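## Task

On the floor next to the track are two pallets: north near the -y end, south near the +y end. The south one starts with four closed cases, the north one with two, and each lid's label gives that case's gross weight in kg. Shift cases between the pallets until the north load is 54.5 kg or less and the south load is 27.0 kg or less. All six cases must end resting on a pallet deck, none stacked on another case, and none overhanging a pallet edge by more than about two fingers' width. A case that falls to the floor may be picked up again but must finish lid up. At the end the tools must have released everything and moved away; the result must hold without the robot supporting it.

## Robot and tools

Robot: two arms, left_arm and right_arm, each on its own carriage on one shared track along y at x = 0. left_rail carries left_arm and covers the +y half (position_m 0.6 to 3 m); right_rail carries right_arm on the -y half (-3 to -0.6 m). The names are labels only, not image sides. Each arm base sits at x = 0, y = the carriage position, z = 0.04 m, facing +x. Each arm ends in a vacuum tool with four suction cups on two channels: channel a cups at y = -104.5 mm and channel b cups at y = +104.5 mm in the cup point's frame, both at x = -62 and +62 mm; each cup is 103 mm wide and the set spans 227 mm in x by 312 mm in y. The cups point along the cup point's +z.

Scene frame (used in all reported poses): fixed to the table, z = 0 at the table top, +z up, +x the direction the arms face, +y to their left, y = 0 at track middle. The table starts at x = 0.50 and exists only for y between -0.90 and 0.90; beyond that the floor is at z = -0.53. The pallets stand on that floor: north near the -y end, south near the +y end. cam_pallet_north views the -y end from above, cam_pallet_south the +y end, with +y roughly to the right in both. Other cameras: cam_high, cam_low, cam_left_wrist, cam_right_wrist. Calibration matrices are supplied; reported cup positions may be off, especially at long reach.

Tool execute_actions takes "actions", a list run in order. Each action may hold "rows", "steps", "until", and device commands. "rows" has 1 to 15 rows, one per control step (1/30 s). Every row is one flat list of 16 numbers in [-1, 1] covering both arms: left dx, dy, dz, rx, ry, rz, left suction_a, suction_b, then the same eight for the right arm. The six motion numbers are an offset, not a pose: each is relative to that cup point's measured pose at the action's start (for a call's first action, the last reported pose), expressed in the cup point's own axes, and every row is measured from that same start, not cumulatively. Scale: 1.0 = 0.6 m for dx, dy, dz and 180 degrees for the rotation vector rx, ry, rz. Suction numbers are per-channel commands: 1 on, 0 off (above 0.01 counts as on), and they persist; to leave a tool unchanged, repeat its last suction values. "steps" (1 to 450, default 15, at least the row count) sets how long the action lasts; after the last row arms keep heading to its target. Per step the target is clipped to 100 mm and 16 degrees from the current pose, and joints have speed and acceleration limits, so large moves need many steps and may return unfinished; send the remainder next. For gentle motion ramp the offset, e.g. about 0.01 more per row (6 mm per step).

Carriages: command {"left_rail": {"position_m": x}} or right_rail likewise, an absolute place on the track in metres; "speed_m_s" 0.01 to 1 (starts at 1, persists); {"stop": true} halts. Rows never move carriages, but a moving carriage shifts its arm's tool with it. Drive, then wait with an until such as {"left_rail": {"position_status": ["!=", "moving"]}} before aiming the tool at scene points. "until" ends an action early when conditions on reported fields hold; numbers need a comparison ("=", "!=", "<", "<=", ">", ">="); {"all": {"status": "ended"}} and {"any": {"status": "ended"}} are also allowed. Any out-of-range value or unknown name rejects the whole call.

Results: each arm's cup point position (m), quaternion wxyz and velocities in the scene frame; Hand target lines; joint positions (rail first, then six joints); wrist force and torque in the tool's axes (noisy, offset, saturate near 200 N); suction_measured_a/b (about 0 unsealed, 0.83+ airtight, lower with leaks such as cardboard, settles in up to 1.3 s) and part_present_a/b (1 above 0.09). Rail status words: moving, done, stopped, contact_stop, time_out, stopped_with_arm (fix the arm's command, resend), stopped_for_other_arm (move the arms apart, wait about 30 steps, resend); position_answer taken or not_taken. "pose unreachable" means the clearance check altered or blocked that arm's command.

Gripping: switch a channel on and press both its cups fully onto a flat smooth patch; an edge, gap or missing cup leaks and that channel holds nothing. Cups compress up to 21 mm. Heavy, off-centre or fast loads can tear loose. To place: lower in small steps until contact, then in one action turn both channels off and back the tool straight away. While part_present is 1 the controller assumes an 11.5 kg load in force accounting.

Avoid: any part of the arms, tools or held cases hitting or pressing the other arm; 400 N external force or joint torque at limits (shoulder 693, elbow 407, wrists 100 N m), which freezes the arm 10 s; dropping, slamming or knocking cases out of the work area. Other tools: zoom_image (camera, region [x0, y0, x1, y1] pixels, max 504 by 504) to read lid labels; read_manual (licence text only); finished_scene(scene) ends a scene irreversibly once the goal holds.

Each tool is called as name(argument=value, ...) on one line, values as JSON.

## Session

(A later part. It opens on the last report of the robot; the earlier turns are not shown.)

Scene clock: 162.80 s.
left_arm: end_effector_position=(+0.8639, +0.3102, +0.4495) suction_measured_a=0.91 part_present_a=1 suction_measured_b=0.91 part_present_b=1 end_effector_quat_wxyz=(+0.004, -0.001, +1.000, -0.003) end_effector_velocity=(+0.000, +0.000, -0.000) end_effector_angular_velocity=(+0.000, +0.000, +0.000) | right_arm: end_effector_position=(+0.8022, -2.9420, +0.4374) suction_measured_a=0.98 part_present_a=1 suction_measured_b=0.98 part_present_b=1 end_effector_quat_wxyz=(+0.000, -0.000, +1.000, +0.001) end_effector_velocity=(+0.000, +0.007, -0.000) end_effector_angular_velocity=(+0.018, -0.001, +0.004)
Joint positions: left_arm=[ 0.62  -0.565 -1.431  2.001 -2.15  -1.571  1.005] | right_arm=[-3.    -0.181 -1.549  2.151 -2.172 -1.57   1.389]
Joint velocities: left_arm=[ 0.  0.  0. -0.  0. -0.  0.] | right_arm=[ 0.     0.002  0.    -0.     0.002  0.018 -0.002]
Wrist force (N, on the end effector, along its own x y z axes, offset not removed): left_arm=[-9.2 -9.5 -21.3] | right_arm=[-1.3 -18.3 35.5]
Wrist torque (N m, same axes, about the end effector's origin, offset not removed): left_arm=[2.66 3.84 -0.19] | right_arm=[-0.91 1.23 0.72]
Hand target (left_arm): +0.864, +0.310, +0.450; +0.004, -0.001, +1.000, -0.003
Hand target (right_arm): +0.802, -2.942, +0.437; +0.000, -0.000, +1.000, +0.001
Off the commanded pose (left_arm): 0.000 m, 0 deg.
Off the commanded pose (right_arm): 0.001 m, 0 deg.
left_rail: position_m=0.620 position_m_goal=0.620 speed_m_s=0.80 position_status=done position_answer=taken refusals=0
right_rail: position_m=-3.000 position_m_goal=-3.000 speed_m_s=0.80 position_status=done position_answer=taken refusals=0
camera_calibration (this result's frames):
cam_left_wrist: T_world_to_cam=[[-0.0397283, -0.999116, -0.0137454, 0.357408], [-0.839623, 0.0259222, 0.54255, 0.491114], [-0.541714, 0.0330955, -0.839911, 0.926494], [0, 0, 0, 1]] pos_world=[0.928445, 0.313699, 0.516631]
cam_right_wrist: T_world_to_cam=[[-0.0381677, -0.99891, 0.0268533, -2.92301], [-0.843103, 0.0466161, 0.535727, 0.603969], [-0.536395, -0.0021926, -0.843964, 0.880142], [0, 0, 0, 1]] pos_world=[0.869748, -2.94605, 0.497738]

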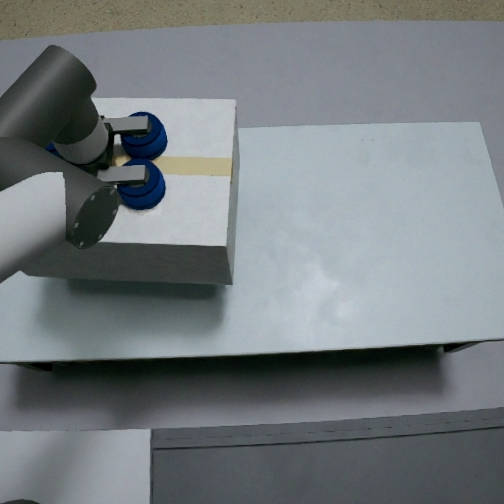

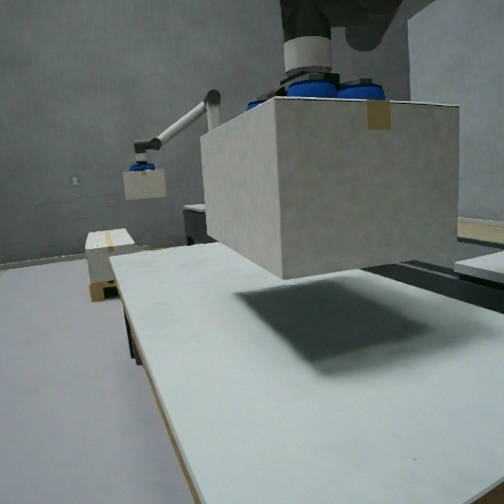

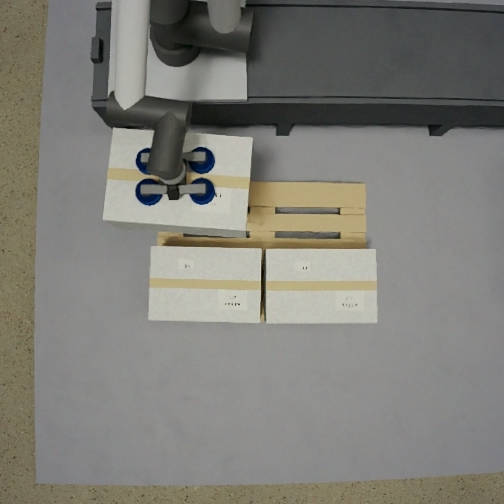

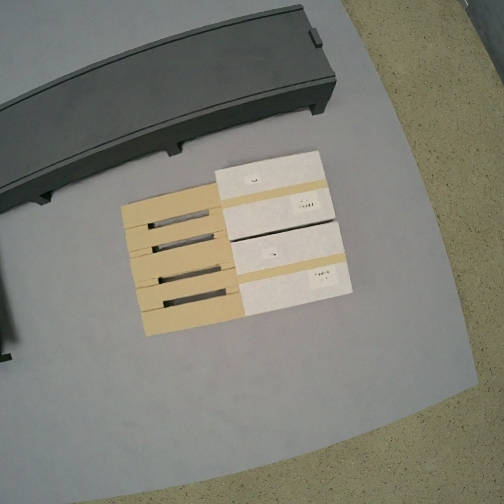

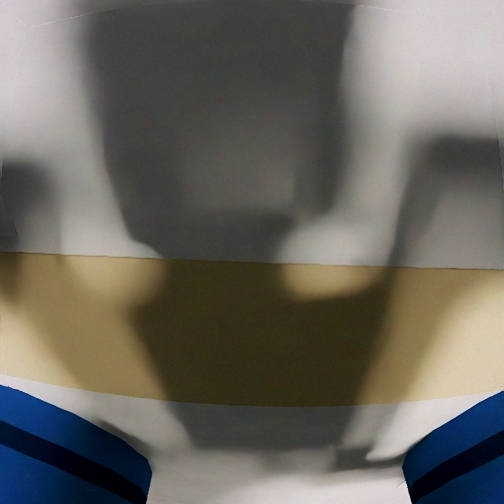

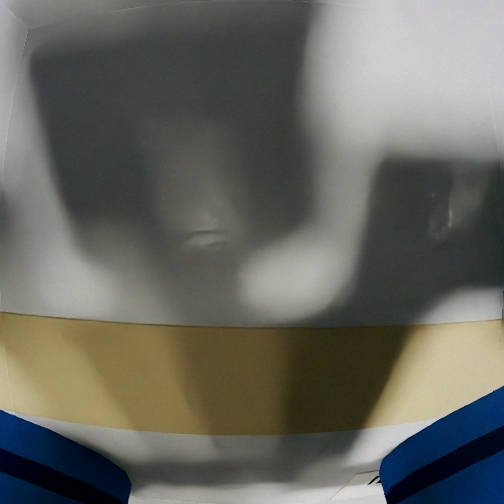

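execute_actions(actions=[{"rows":[[0,0,0.02,0,0,0,1,1,0,0,0.02,0,0,0,1,1],[0,0,0.06,0,0,0,1,1,0,0,0.06,0,0,0,1,1],[0,0,0.12,0,0,0,1,1,0,0,0.12,0,0,0,1,1],[0,0,0.2,0,0,0,1,1,0,0,0.25,0,0,0,1,1],[0,0,0.25,0,0,0,1,1,0,0,0.85,0,0,0,1,1]],"steps":45},
{"rows":[[0,0,0.02,0,0,0,1,1,0,0,0.03,0,0,0,1,1],[0,0,0.045,0,0,0,1,1,0,0,0.07,0,0,0,1,1]],"steps":30},
{"rows":[[0,0,-0.1,0,0,0,0,0,0,0,0,0,0,0,1,1],[0,0,-0.3,0,0,0,0,0,0,0,0,0,0,0,1,1]],"steps":30},{"left_rail":{"position_m":2.0,"speed_m_s":1},"steps":5}])

Scene clock: 178.40 s.
left_arm: end_effector_position=(+0.8639, +0.3263, +0.4524) suction_measured_a=0.00 part_present_a=0 suction_measured_b=0.00 part_present_b=0 end_effector_quat_wxyz=(+0.004, -0.000, +1.000, -0.003) end_effector_velocity=(-0.000, +0.254, +0.001) end_effector_angular_velocity=(+0.000, +0.000, -0.000) | right_arm: end_effector_position=(+0.8004, -2.9417, -0.1105) suction_measured_a=0.98 part_present_a=1 suction_measured_b=0.98 part_present_b=1 end_effector_quat_wxyz=(-0.001, -0.000, +1.000, +0.001) end_effector_velocity=(+0.000, +0.000, +0.000) end_effector_angular_velocity=(-0.000, -0.000, +0.000)
Joint positions: left_arm=[ 0.636 -0.565 -1.433  1.999 -2.146 -1.571  1.005] | right_arm=[-3.    -0.181 -0.819  2.35  -3.099 -1.57   1.389]
Joint velocities: left_arm=[ 0.254 -0.    -0.    -0.001  0.002 -0.    -0.   ] | right_arm=[ 0.  0. -0.  0. -0. -0. -0.]
Wrist force (N, on the end effector, along its own x y z axes, offset not removed): left_arm=[-1.6 -7.9 -10.3] | right_arm=[1.4 -1.3 41.3]
Wrist torque (N m, same axes, about the end effector's origin, offset not removed): left_arm=[-0.60 0.78 -0.53] | right_arm=[-4.07 0.75 0.25]
Hand target (left_arm): +0.864, +0.344, +0.453; +0.004, -0.001, +1.000, -0.003
Hand target (right_arm): +0.800, -2.942, -0.110; -0.001, -0.000, +1.000, +0.001
Off the commanded pose (left_arm): 0.000 m, 0 deg.
Off the commanded pose (right_arm): 0.000 m, 0 deg.
left_rail: position_m=0.636 position_m_goal=2.000 speed_m_s=1.00 position_status=moving position_answer=taken refusals=0
right_rail: position_m=-3.000 position_m_goal=-3.000 speed_m_s=0.80 position_status=done position_answer=taken refusals=0
camera_calibration (this result's frames):
cam_left_wrist: T_world_to_cam=[[-0.039826, -0.99911, -0.0138855, 0.373624], [-0.839647, 0.0259297, 0.542514, 0.489192], [-0.541671, 0.0332651, -0.839932, 0.928286], [0, 0, 0, 1]] pos_world=[0.928454, 0.329727, 0.519491]
cam_right_wrist: T_world_to_cam=[[-0.0381193, -0.998918, 0.0266598, -2.90816], [-0.84222, 0.0464748, 0.537127, 0.894994], [-0.537785, -0.00197851, -0.84308, 0.418615], [0, 0, 0, 1]] pos_world=[0.86805, -2.94578, -0.0502694]

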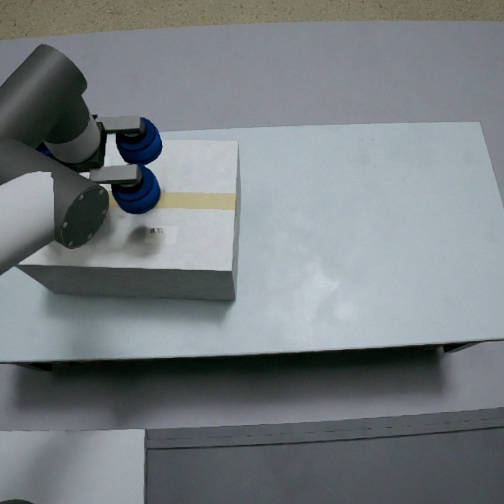

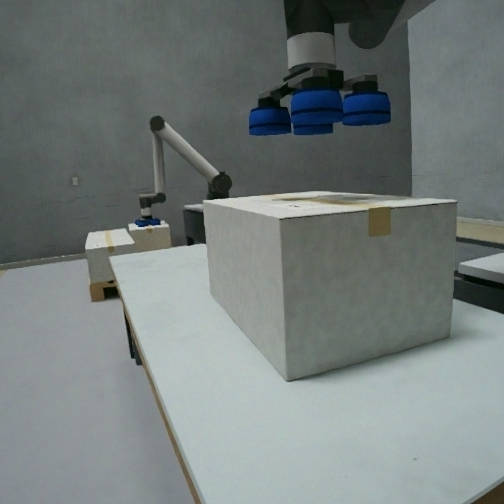

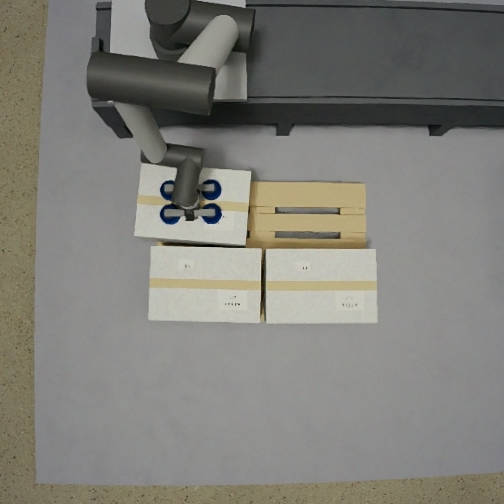

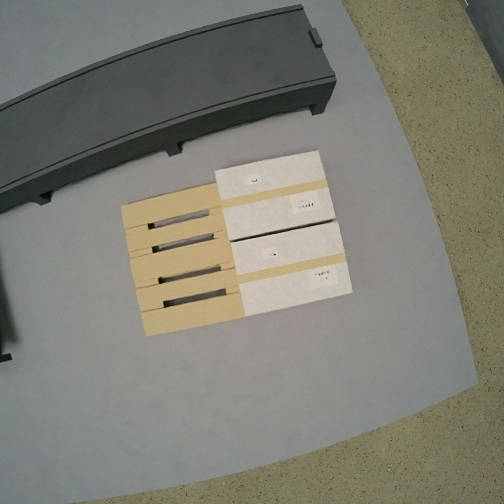

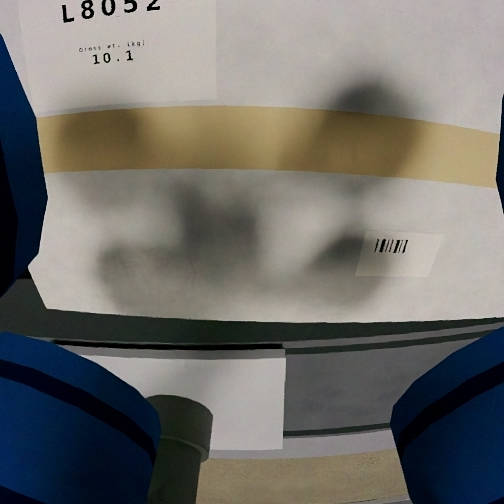

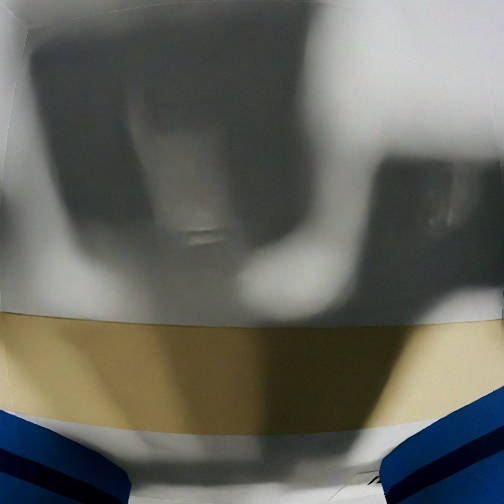

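execute_actions(actions=[{"rows":[[0,0,0,0,0,0,0,0,0,0.03,0,0,0,-0.006,1,1],[0,0,0,0,0,0,0,0,0,0.07,0,0,0,-0.014,1,1],[0,0,0,0,0,0,0,0,0,0.11,0,0,0,-0.022,1,1]],"steps":35}])

Scene clock: 185.87 s.
left_arm: end_effector_position=(+0.8639, +1.6901, +0.4524) suction_measured_a=0.00 part_present_a=0 suction_measured_b=0.00 part_present_b=0 end_effector_quat_wxyz=(+0.004, -0.000, +1.000, -0.003) end_effector_velocity=(-0.000, +0.000, -0.000) end_effector_angular_velocity=(+0.000, -0.000, +0.000) | right_arm: end_effector_position=(+0.8003, -2.8756, -0.1104) suction_measured_a=0.98 part_present_a=1 suction_measured_b=0.98 part_present_b=1 end_effector_quat_wxyz=(-0.001, -0.035, +0.999, +0.001) end_effector_velocity=(-0.000, +0.000, -0.000) end_effector_angular_velocity=(+0.000, +0.000, +0.000)
Joint positions: left_arm=[ 2.    -0.565 -1.433  1.999 -2.146 -1.571  1.005] | right_arm=[-3.    -0.097 -0.819  2.339 -3.089 -1.569  1.404]
Joint velocities: left_arm=[ 0. -0.  0.  0.  0.  0. -0.] | right_arm=[ 0.  0.  0. -0.  0.  0.  0.]
Wrist force (N, on the end effector, along its own x y z axes, offset not removed): left_arm=[-3.8 -3.4 -6.0] | right_arm=[0.3 3.2 39.6]
Wrist torque (N m, same axes, about the end effector's origin, offset not removed): left_arm=[-0.13 1.21 -0.30] | right_arm=[-3.47 1.03 0.40]
Hand target (left_arm): +0.864, +1.690, +0.452; +0.004, -0.000, +1.000, -0.003
Hand target (right_arm): +0.800, -2.876, -0.110; -0.001, -0.035, +0.999, +0.001
Off the commanded pose (left_arm): 0.000 m, 0 deg.
Off the commanded pose (right_arm): 0.000 m, 0 deg.
left_rail: position_m=2.000 position_m_goal=2.000 speed_m_s=1.00 position_status=done position_answer=taken refusals=0
right_rail: position_m=-3.000 position_m_goal=-3.000 speed_m_s=0.80 position_status=done position_answer=taken refusals=0
camera_calibration (this result's frames):
cam_left_wrist: T_world_to_cam=[[-0.0398207, -0.99911, -0.0138764, 1.73626], [-0.839648, 0.0259303, 0.542512, 0.453828], [-0.541669, 0.0332544, -0.839934, 0.88294], [0, 0, 0, 1]] pos_world=[0.928456, 1.69358, 0.519497]
cam_right_wrist: T_world_to_cam=[[0.0309259, -0.999168, 0.0265702, -2.89819], [-0.843444, -0.0118236, 0.537088, 0.725183], [-0.536327, -0.0390204, -0.843108, 0.311082], [0, 0, 0, 1]] pos_world=[0.868121, -2.87506, -0.0502062]

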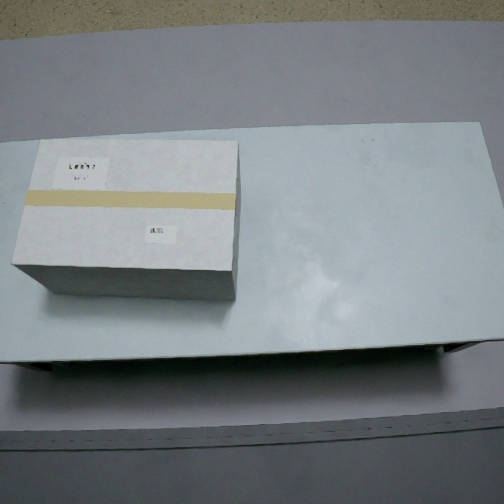

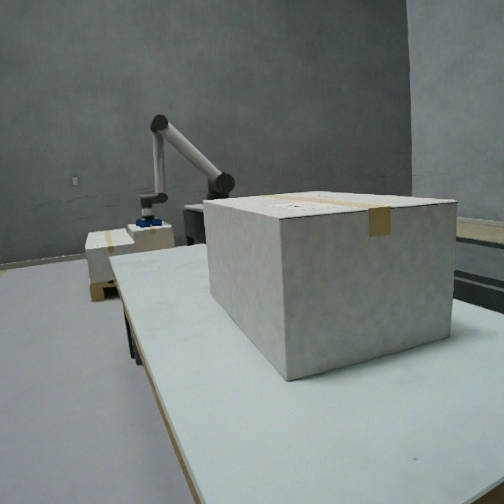

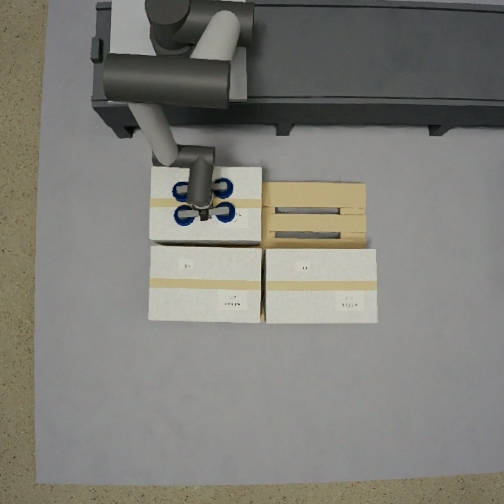

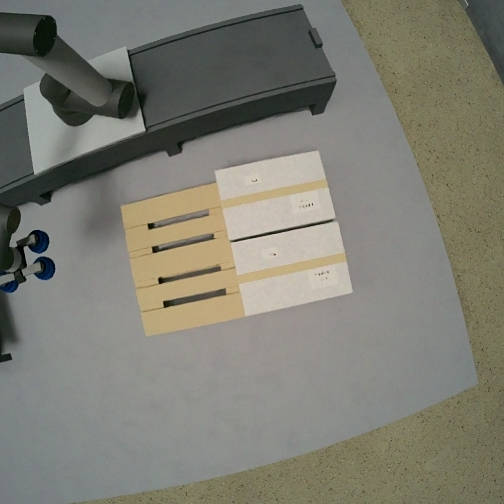

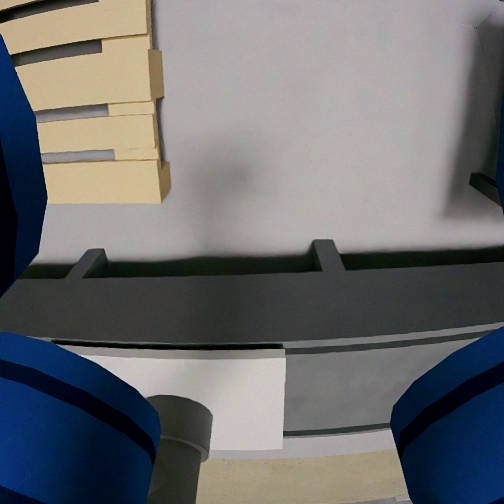

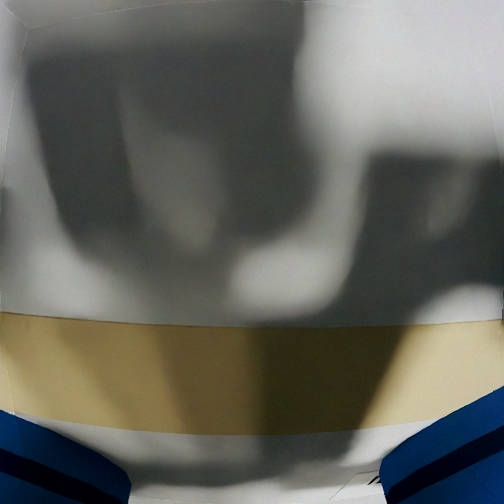

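execute_actions(actions=[{"rows":[[0,0,0,0,0,0,0,0,0,0,0.015,0,0,0,1,1],[0,0,0,0,0,0,0,0,0,0,0.03,0,0,0,1,1]],"steps":25},{"rows":[[0,0,0,0,0,0,0,0,0,0,-0.1,0,0,0,0,0],[0,0,0,0,0,0,0,0,0,0,-0.3,0,0,0,0,0],[0,0,0,0,0,0,0,0,0,0,-0.95,0,0,0.022,0,0]],"steps":45},{"right_rail":{"position_m":-0.6,"speed_m_s":1},"rows":[[0,0,0,0,0,0,0,0,-0.13,0.65,0,0,0,0,0,0]],"steps":40},{"rows":[[0,0,0,0,0,0,0,0,0,0.58,0,0,0,0,0,0]],"steps":300,"until":{"all":{"status":"ended"}}}])

Scene clock: 199.77 s.
left_arm: end_effector_position=(+0.8639, +1.6901, +0.4524) suction_measured_a=0.00 part_present_a=0 suction_measured_b=0.00 part_present_b=0 end_effector_quat_wxyz=(+0.004, -0.000, +1.000, -0.003) end_effector_velocity=(-0.000, +0.000, +0.000) end_effector_angular_velocity=(-0.000, -0.000, +0.000) | right_arm: end_effector_position=(+0.8779, +0.2618, +0.4348) suction_measured_a=0.01 part_present_a=0 suction_measured_b=0.01 part_present_b=0 end_effector_quat_wxyz=(+0.001, -0.001, +1.000, +0.001) end_effector_velocity=(+0.000, -0.000, +0.000) end_effector_angular_velocity=(-0.001, -0.000, -0.000)
Joint positions: left_arm=[ 2.    -0.565 -1.433  1.999 -2.146 -1.571  1.005] | right_arm=[-0.6    0.612 -1.091  1.543 -2.025 -1.571  2.182]
Joint velocities: left_arm=[ 0. -0. -0.  0. -0.  0. -0.] | right_arm=[ 0.     0.    -0.    -0.     0.001 -0.001  0.   ]
Wrist force (N, on the end effector, along its own x y z axes, offset not removed): left_arm=[-3.7 -1.1 -7.6] | right_arm=[2.5 3.0 -2.4]
Wrist torque (N m, same axes, about the end effector's origin, offset not removed): left_arm=[0.33 0.89 -0.45] | right_arm=[0.79 0.16 0.31]
Hand target (left_arm): +0.864, +1.690, +0.452; +0.004, -0.000, +1.000, -0.003
Hand target (right_arm): +0.878, +0.262, +0.435; +0.001, -0.000, +1.000, +0.001
Off the commanded pose (left_arm): 0.000 m, 0 deg.
Off the commanded pose (right_arm): 0.000 m, 0 deg.
left_rail: position_m=2.000 position_m_goal=2.000 speed_m_s=1.00 position_status=done position_answer=taken refusals=0
right_rail: position_m=-0.600 position_m_goal=-0.600 speed_m_s=1.00 position_status=done position_answer=taken refusals=0
camera_calibration (this result's frames):
cam_left_wrist: T_world_to_cam=[[-0.039821, -0.99911, -0.0138857, 1.73626], [-0.839647, 0.0259255, 0.542514, 0.453835], [-0.541671, 0.0332626, -0.839932, 0.882921], [0, 0, 0, 1]] pos_world=[0.928454, 1.69359, 0.519491]
cam_right_wrist: T_world_to_cam=[[-0.0381205, -0.998907, 0.0270385, 0.280088], [-0.844302, 0.0466702, 0.533832, 0.521686], [-0.53451, -0.00247877, -0.845158, 0.924554], [0, 0, 0, 1]] pos_world=[0.945321, 0.257726, 0.495329]

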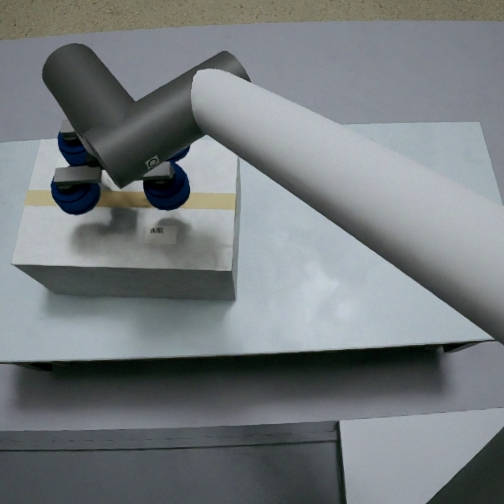

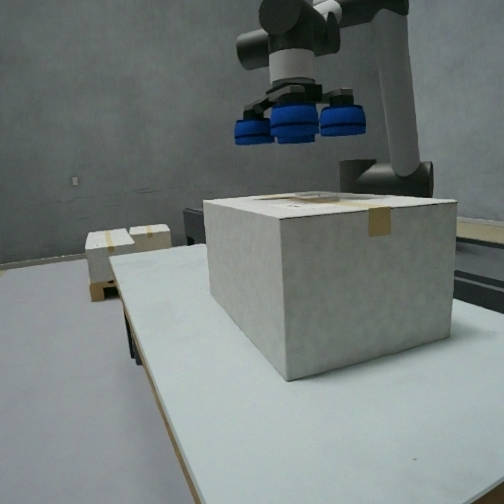

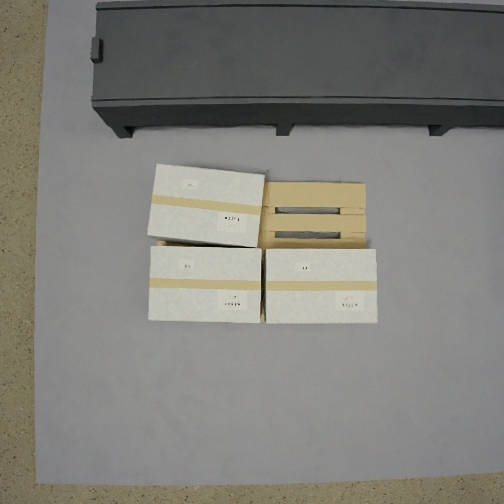

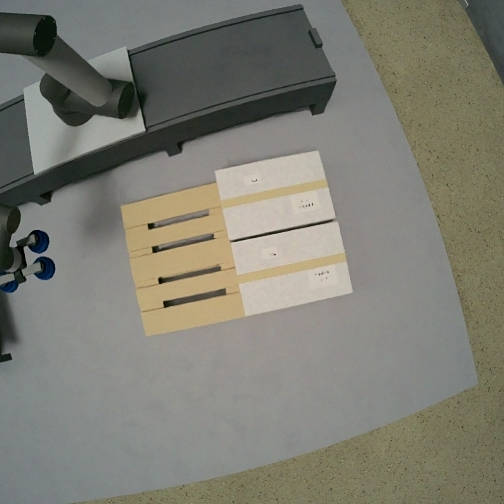

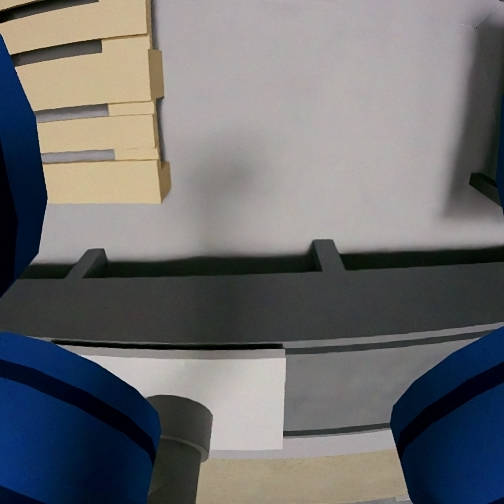

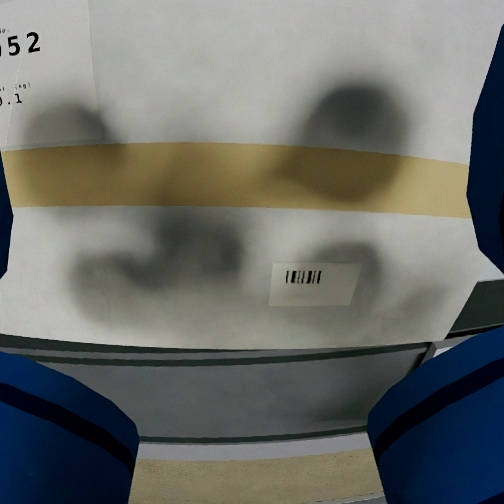

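execute_actions(actions=[{"rows":[[0,0,0,0,0,0,0,0,0,0,0.22,0,0,0,1,1]],"steps":25},{"rows":[[0,0,0,0,0,0,0,0,0,0,0.02,0,0,0,1,1],[0,0,0,0,0,0,0,0,0,0,0.045,0,0,0,1,1]],"steps":50}])

Scene clock: 205.77 s.
left_arm: end_effector_position=(+0.8639, +1.6901, +0.4524) suction_measured_a=0.00 part_present_a=0 suction_measured_b=0.00 part_present_b=0 end_effector_quat_wxyz=(+0.004, -0.000, +1.000, -0.003) end_effector_velocity=(+0.000, -0.000, -0.000) end_effector_angular_velocity=(+0.000, +0.000, -0.000) | right_arm: end_effector_position=(+0.8784, +0.2617, +0.2763) suction_measured_a=0.98 part_present_a=1 suction_measured_b=0.98 part_present_b=1 end_effector_quat_wxyz=(+0.001, -0.000, +1.000, +0.000) end_effector_velocity=(-0.000, +0.000, -0.000) end_effector_angular_velocity=(-0.000, +0.000, +0.000)
Joint positions: left_arm=[ 2.    -0.565 -1.433  1.999 -2.146 -1.571  1.005] | right_arm=[-0.6    0.612 -0.995  1.635 -2.213 -1.571  2.182]
Joint velocities: left_arm=[ 0. -0.  0. -0. -0. -0.  0.] | right_arm=[ 0.  0.  0.  0. -0.  0. -0.]
Wrist force (N, on the end effector, along its own x y z axes, offset not removed): left_arm=[-3.0 0.2 -2.9] | right_arm=[0.5 1.3 -14.9]
Wrist torque (N m, same axes, about the end effector's origin, offset not removed): left_arm=[0.71 1.00 -0.54] | right_arm=[8.95 1.54 0.34]
Hand target (left_arm): +0.864, +1.690, +0.452; +0.004, -0.000, +1.000, -0.003
Hand target (right_arm): +0.878, +0.262, +0.276; +0.001, -0.001, +1.000, +0.000
Off the commanded pose (left_arm): 0.000 m, 0 deg.
Off the commanded pose (right_arm): 0.000 m, 0 deg.
left_rail: position_m=2.000 position_m_goal=2.000 speed_m_s=1.00 position_status=done position_answer=taken refusals=0
right_rail: position_m=-0.600 position_m_goal=-0.600 speed_m_s=1.00 position_status=done position_answer=taken refusals=0
camera_calibration (this result's frames):
cam_left_wrist: T_world_to_cam=[[-0.0398208, -0.99911, -0.0138854, 1.73626], [-0.839647, 0.0259255, 0.542514, 0.453835], [-0.541671, 0.0332622, -0.839932, 0.882922], [0, 0, 0, 1]] pos_world=[0.928454, 1.69359, 0.519491]
cam_right_wrist: T_world_to_cam=[[-0.0381311, -0.998905, 0.0271093, 0.28432], [-0.844273, 0.0467171, 0.533873, 0.606668], [-0.534554, -0.00253051, -0.84513, 0.790865], [0, 0, 0, 1]] pos_world=[0.945795, 0.257668, 0.336793]

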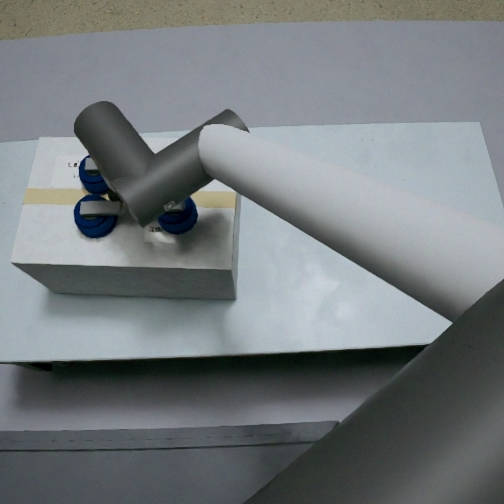

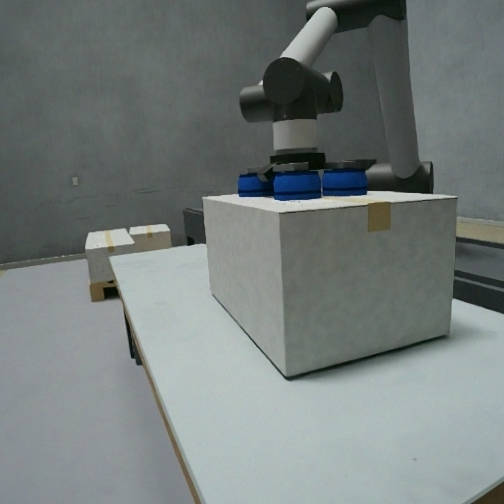

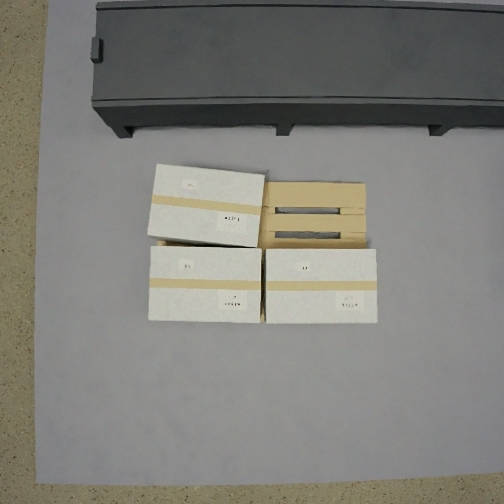

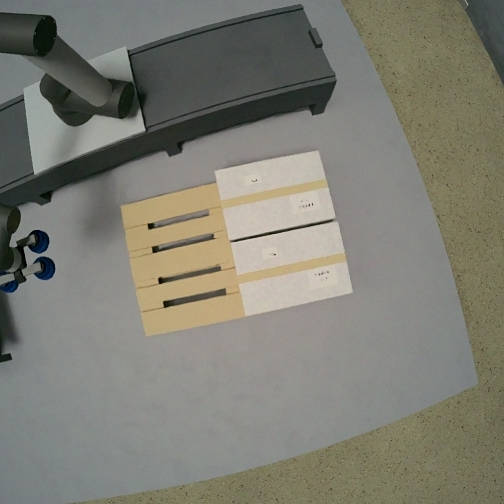

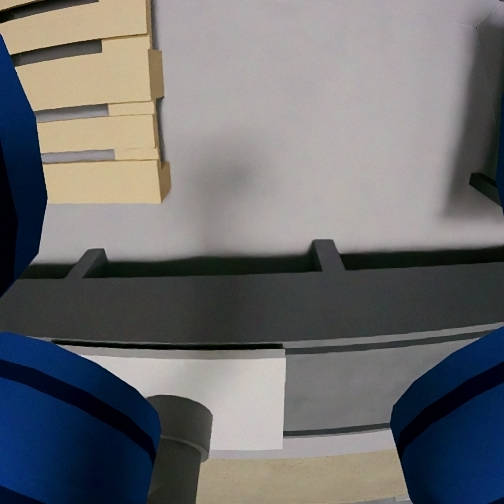

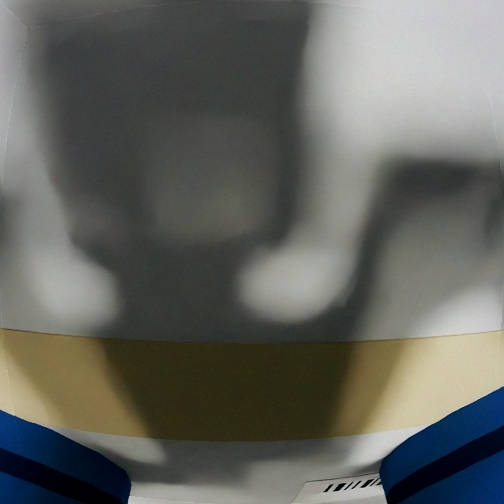

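execute_actions(actions=[{"rows":[[0,0,0,0,0,0,0,0,0,0,-0.02,0,0,0,1,1],[0,0,0,0,0,0,0,0,0,0,-0.06,0,0,0,1,1],[0,0,0,0,0,0,0,0,0,0,-0.12,0,0,0,1,1],[0,0,0,0,0,0,0,0,0,0,-0.3,0,0,0,1,1]],"steps":30},
{"rows":[[0,0,0,0,0,0,0,0,0,-0.03,0,0,0,0,1,1],[0,0,0,0,0,0,0,0,0.03,-0.1,0,0,0,0,1,1],[0,0,0,0,0,0,0,0,0.07,-0.3,0,0,0,0,1,1],[0,0,0,0,0,0,0,0,0.13,-0.7,0,0,0,0,1,1]],"steps":45},
{"rows":[[0,0,0,0,0,0,0,0,0,-0.685,0,0,0,0,1,1]],"steps":45},
{"right_rail":{"position_m":-2.4,"speed_m_s":0.8},"steps":300,"until":{"all":{"status":"ended"}}},
{"rows":[[0,0,0,0,0,0,0,0,0,0,0.02,0,0,0,1,1],[0,0,0,0,0,0,0,0,0,0,0.06,0,0,0,1,1],[0,0,0,0,0,0,0,0,0,0,0.12,0,0,0,1,1],[0,0,0,0,0,0,0,0,0,0,0.25,0,0,0,1,1],[0,0,0,0,0,0,0,0,0,0,0.9,0,0,0,1,1]],"steps":50}])

Scene clock: 233.17 s.
left_arm: end_effector_position=(+0.8639, +1.6901, +0.4524) suction_measured_a=0.00 part_present_a=0 suction_measured_b=0.00 part_present_b=0 end_effector_quat_wxyz=(+0.004, -0.000, +1.000, -0.003) end_effector_velocity=(+0.000, -0.000, -0.000) end_effector_angular_velocity=(+0.000, +0.000, -0.000) | right_arm: end_effector_position=(+0.7826, -2.3687, +0.1427) suction_measured_a=0.98 part_present_a=1 suction_measured_b=0.98 part_present_b=1 end_effector_quat_wxyz=(-0.002, -0.000, +1.000, -0.002) end_effector_velocity=(+0.000, +0.000, +0.000) end_effector_angular_velocity=(-0.000, -0.000, +0.000)
Joint positions: left_arm=[ 2.    -0.565 -1.433  1.999 -2.146 -1.571  1.005] | right_arm=[-2.4   -0.218 -1.233  2.36  -2.696 -1.574  1.352]
Joint velocities: left_arm=[ 0.  0.  0. -0.  0. -0.  0.] | right_arm=[ 0.  0. -0.  0. -0.  0.  0.]
Wrist force (N, on the end effector, along its own x y z axes, offset not removed): left_arm=[-7.4 1.7 -2.7] | right_arm=[6.0 11.0 -44.4]
Wrist torque (N m, same axes, about the end effector's origin, offset not removed): left_arm=[0.63 1.37 -0.50] | right_arm=[13.86 -2.49 0.02]
Hand target (left_arm): +0.864, +1.690, +0.452; +0.004, -0.000, +1.000, -0.003
Hand target (right_arm): +0.782, -2.369, +0.142; -0.002, -0.000, +1.000, -0.001
Off the commanded pose (left_arm): 0.000 m, 0 deg.
Off the commanded pose (right_arm): 0.228 m, 0 deg.
FORCE FAULT: contact force on the right arm reached its limit, and that arm stopped for 10 seconds. The contact can be on any part of that arm, not only on its tool. That arm's remaining commands of this call were not run. That arm holds still and accepts commands again. Move the arm away from the contact; if what it grips holds it there, let go first. Pushing or pulling that hard again can fault the arm again.
left_rail: position_m=2.000 position_m_goal=2.000 speed_m_s=1.00 position_status=done position_answer=taken refusals=0
right_rail: position_m=-2.400 position_m_goal=-2.400 speed_m_s=0.80 position_status=done position_answer=taken refusals=0
camera_calibration (this result's frames):
cam_left_wrist: T_world_to_cam=[[-0.0398208, -0.99911, -0.0138855, 1.73626], [-0.839647, 0.0259254, 0.542514, 0.453835], [-0.541671, 0.0332623, -0.839932, 0.882921], [0, 0, 0, 1]] pos_world=[0.928454, 1.69359, 0.519491]
cam_right_wrist: T_world_to_cam=[[-0.0383753, -0.998773, 0.031299, -2.34336], [-0.84134, 0.0491941, 0.538263, 0.722977], [-0.539142, -0.00567712, -0.842196, 0.615763], [0, 0, 0, 1]] pos_world=[0.850326, -2.37256, 0.202786]

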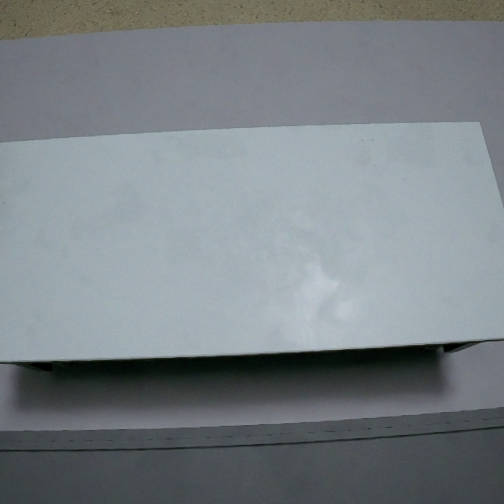

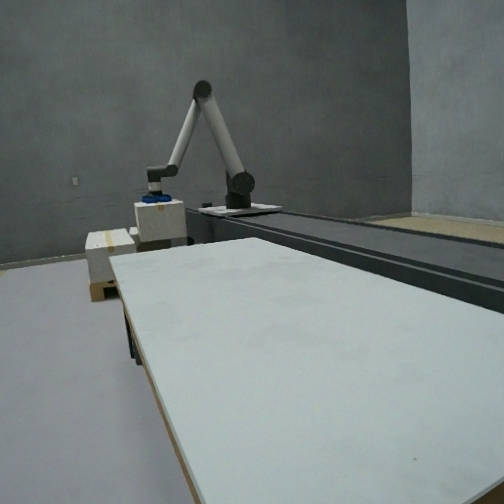

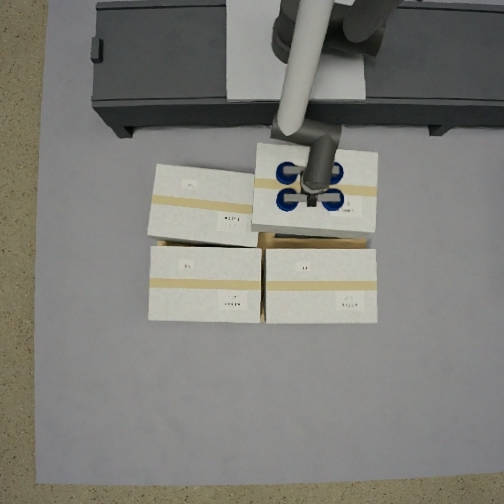

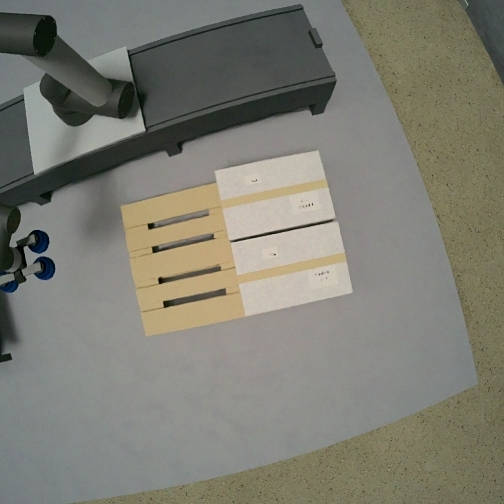

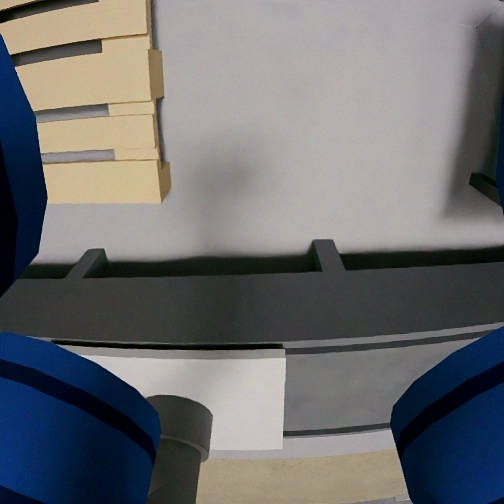

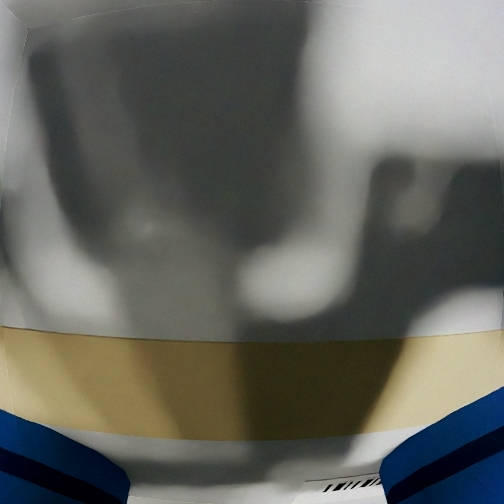

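execute_actions(actions=[{"rows":[[0,0,0,0,0,0,0,0,0,0,-0.03,0,0,0,1,1],[0,0,0,0,0,0,0,0,0,0.03,-0.05,0,0,-0.007,1,1],[0,0,0,0,0,0,0,0,-0.02,0.07,-0.05,0,0,-0.015,1,1]],"steps":35}])

Scene clock: 241.23 s.
left_arm: end_effector_position=(+0.8639, +1.6901, +0.4524) suction_measured_a=0.00 part_present_a=0 suction_measured_b=0.00 part_present_b=0 end_effector_quat_wxyz=(+0.004, -0.000, +1.000, -0.003) end_effector_velocity=(+0.000, +0.000, +0.000) end_effector_angular_velocity=(-0.000, -0.000, -0.000) | right_arm: end_effector_position=(+0.7946, -2.3265, +0.1725) suction_measured_a=0.98 part_present_a=1 suction_measured_b=0.98 part_present_b=1 end_effector_quat_wxyz=(-0.002, -0.024, +1.000, -0.001) end_effector_velocity=(+0.000, +0.000, +0.000) end_effector_angular_velocity=(-0.000, -0.000, +0.000)
Joint positions: left_arm=[ 2.    -0.565 -1.433  1.999 -2.146 -1.571  1.005] | right_arm=[-2.4   -0.161 -1.264  2.328 -2.632 -1.574  1.362]
Joint velocities: left_arm=[ 0.  0. -0. -0. -0.  0.  0.] | right_arm=[ 0.  0. -0. -0.  0.  0.  0.]
Wrist force (N, on the end effector, along its own x y z axes, offset not removed): left_arm=[-3.1 -5.5 -11.1] | right_arm=[2.6 -1.3 -11.9]
Wrist torque (N m, same axes, about the end effector's origin, offset not removed): left_arm=[-0.49 0.78 -0.24] | right_arm=[8.82 0.81 0.36]
Hand target (left_arm): +0.864, +1.690, +0.452; +0.004, -0.000, +1.000, -0.003
Hand target (right_arm): +0.795, -2.327, +0.172; -0.002, -0.024, +1.000, -0.001
Off the commanded pose (left_arm): 0.000 m, 0 deg.
Off the commanded pose (right_arm): 0.000 m, 0 deg.
left_rail: position_m=2.000 position_m_goal=2.000 speed_m_s=1.00 position_status=done position_answer=taken refusals=0
right_rail: position_m=-2.400 position_m_goal=-2.400 speed_m_s=0.80 position_status=done position_answer=taken refusals=0
camera_calibration (this result's frames):
cam_left_wrist: T_world_to_cam=[[-0.0398208, -0.99911, -0.0138856, 1.73626], [-0.839647, 0.0259253, 0.542514, 0.453835], [-0.541671, 0.0332624, -0.839932, 0.882921], [0, 0, 0, 1]] pos_world=[0.928454, 1.69359, 0.519491]
cam_right_wrist: T_world_to_cam=[[0.008702, -0.999477, 0.0311539, -2.34075], [-0.842606, 0.00944736, 0.538448, 0.623505], [-0.538461, -0.030936, -0.842082, 0.588285], [0, 0, 0, 1]] pos_world=[0.862506, -2.32722, 0.232582]

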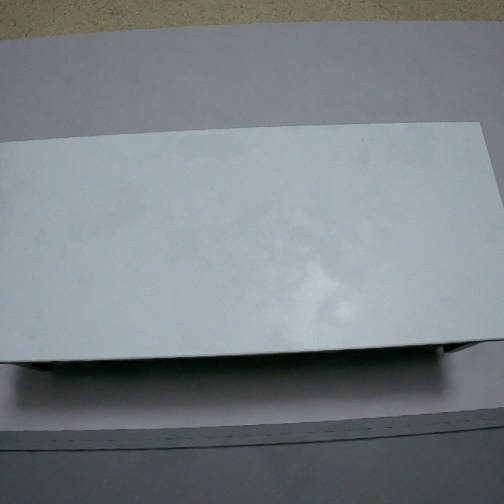

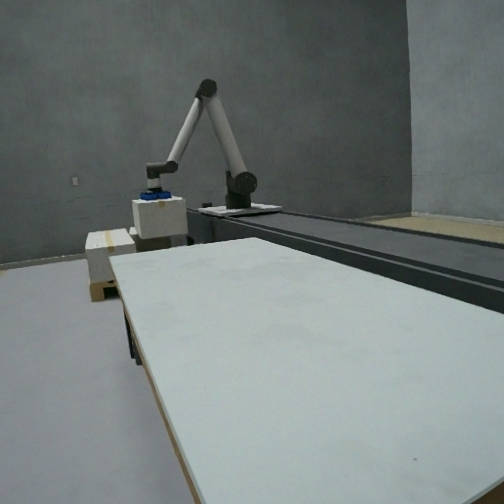

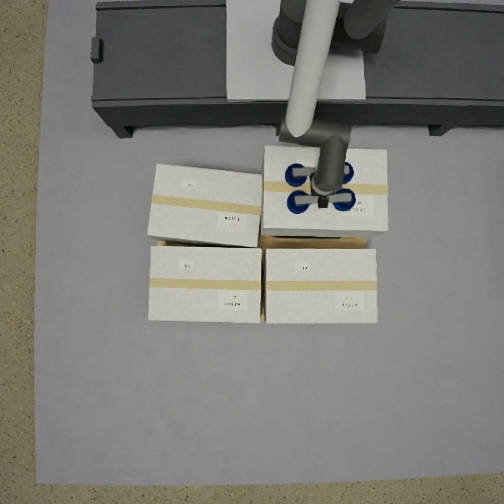

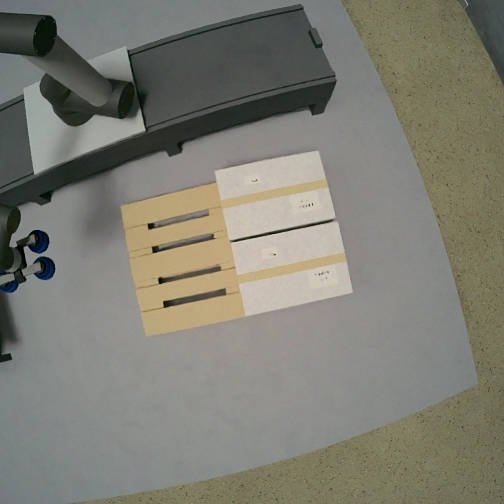

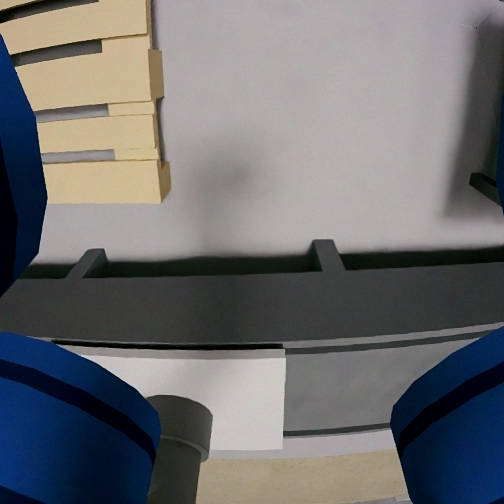

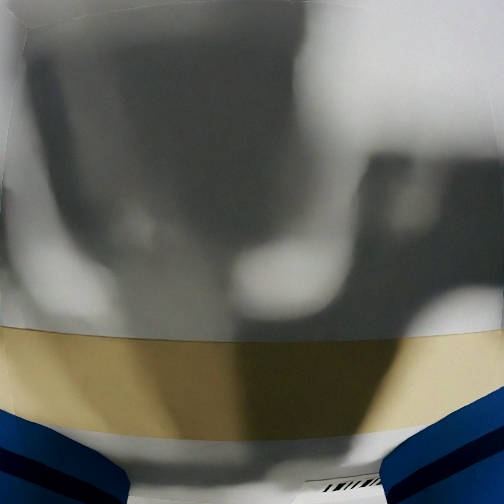

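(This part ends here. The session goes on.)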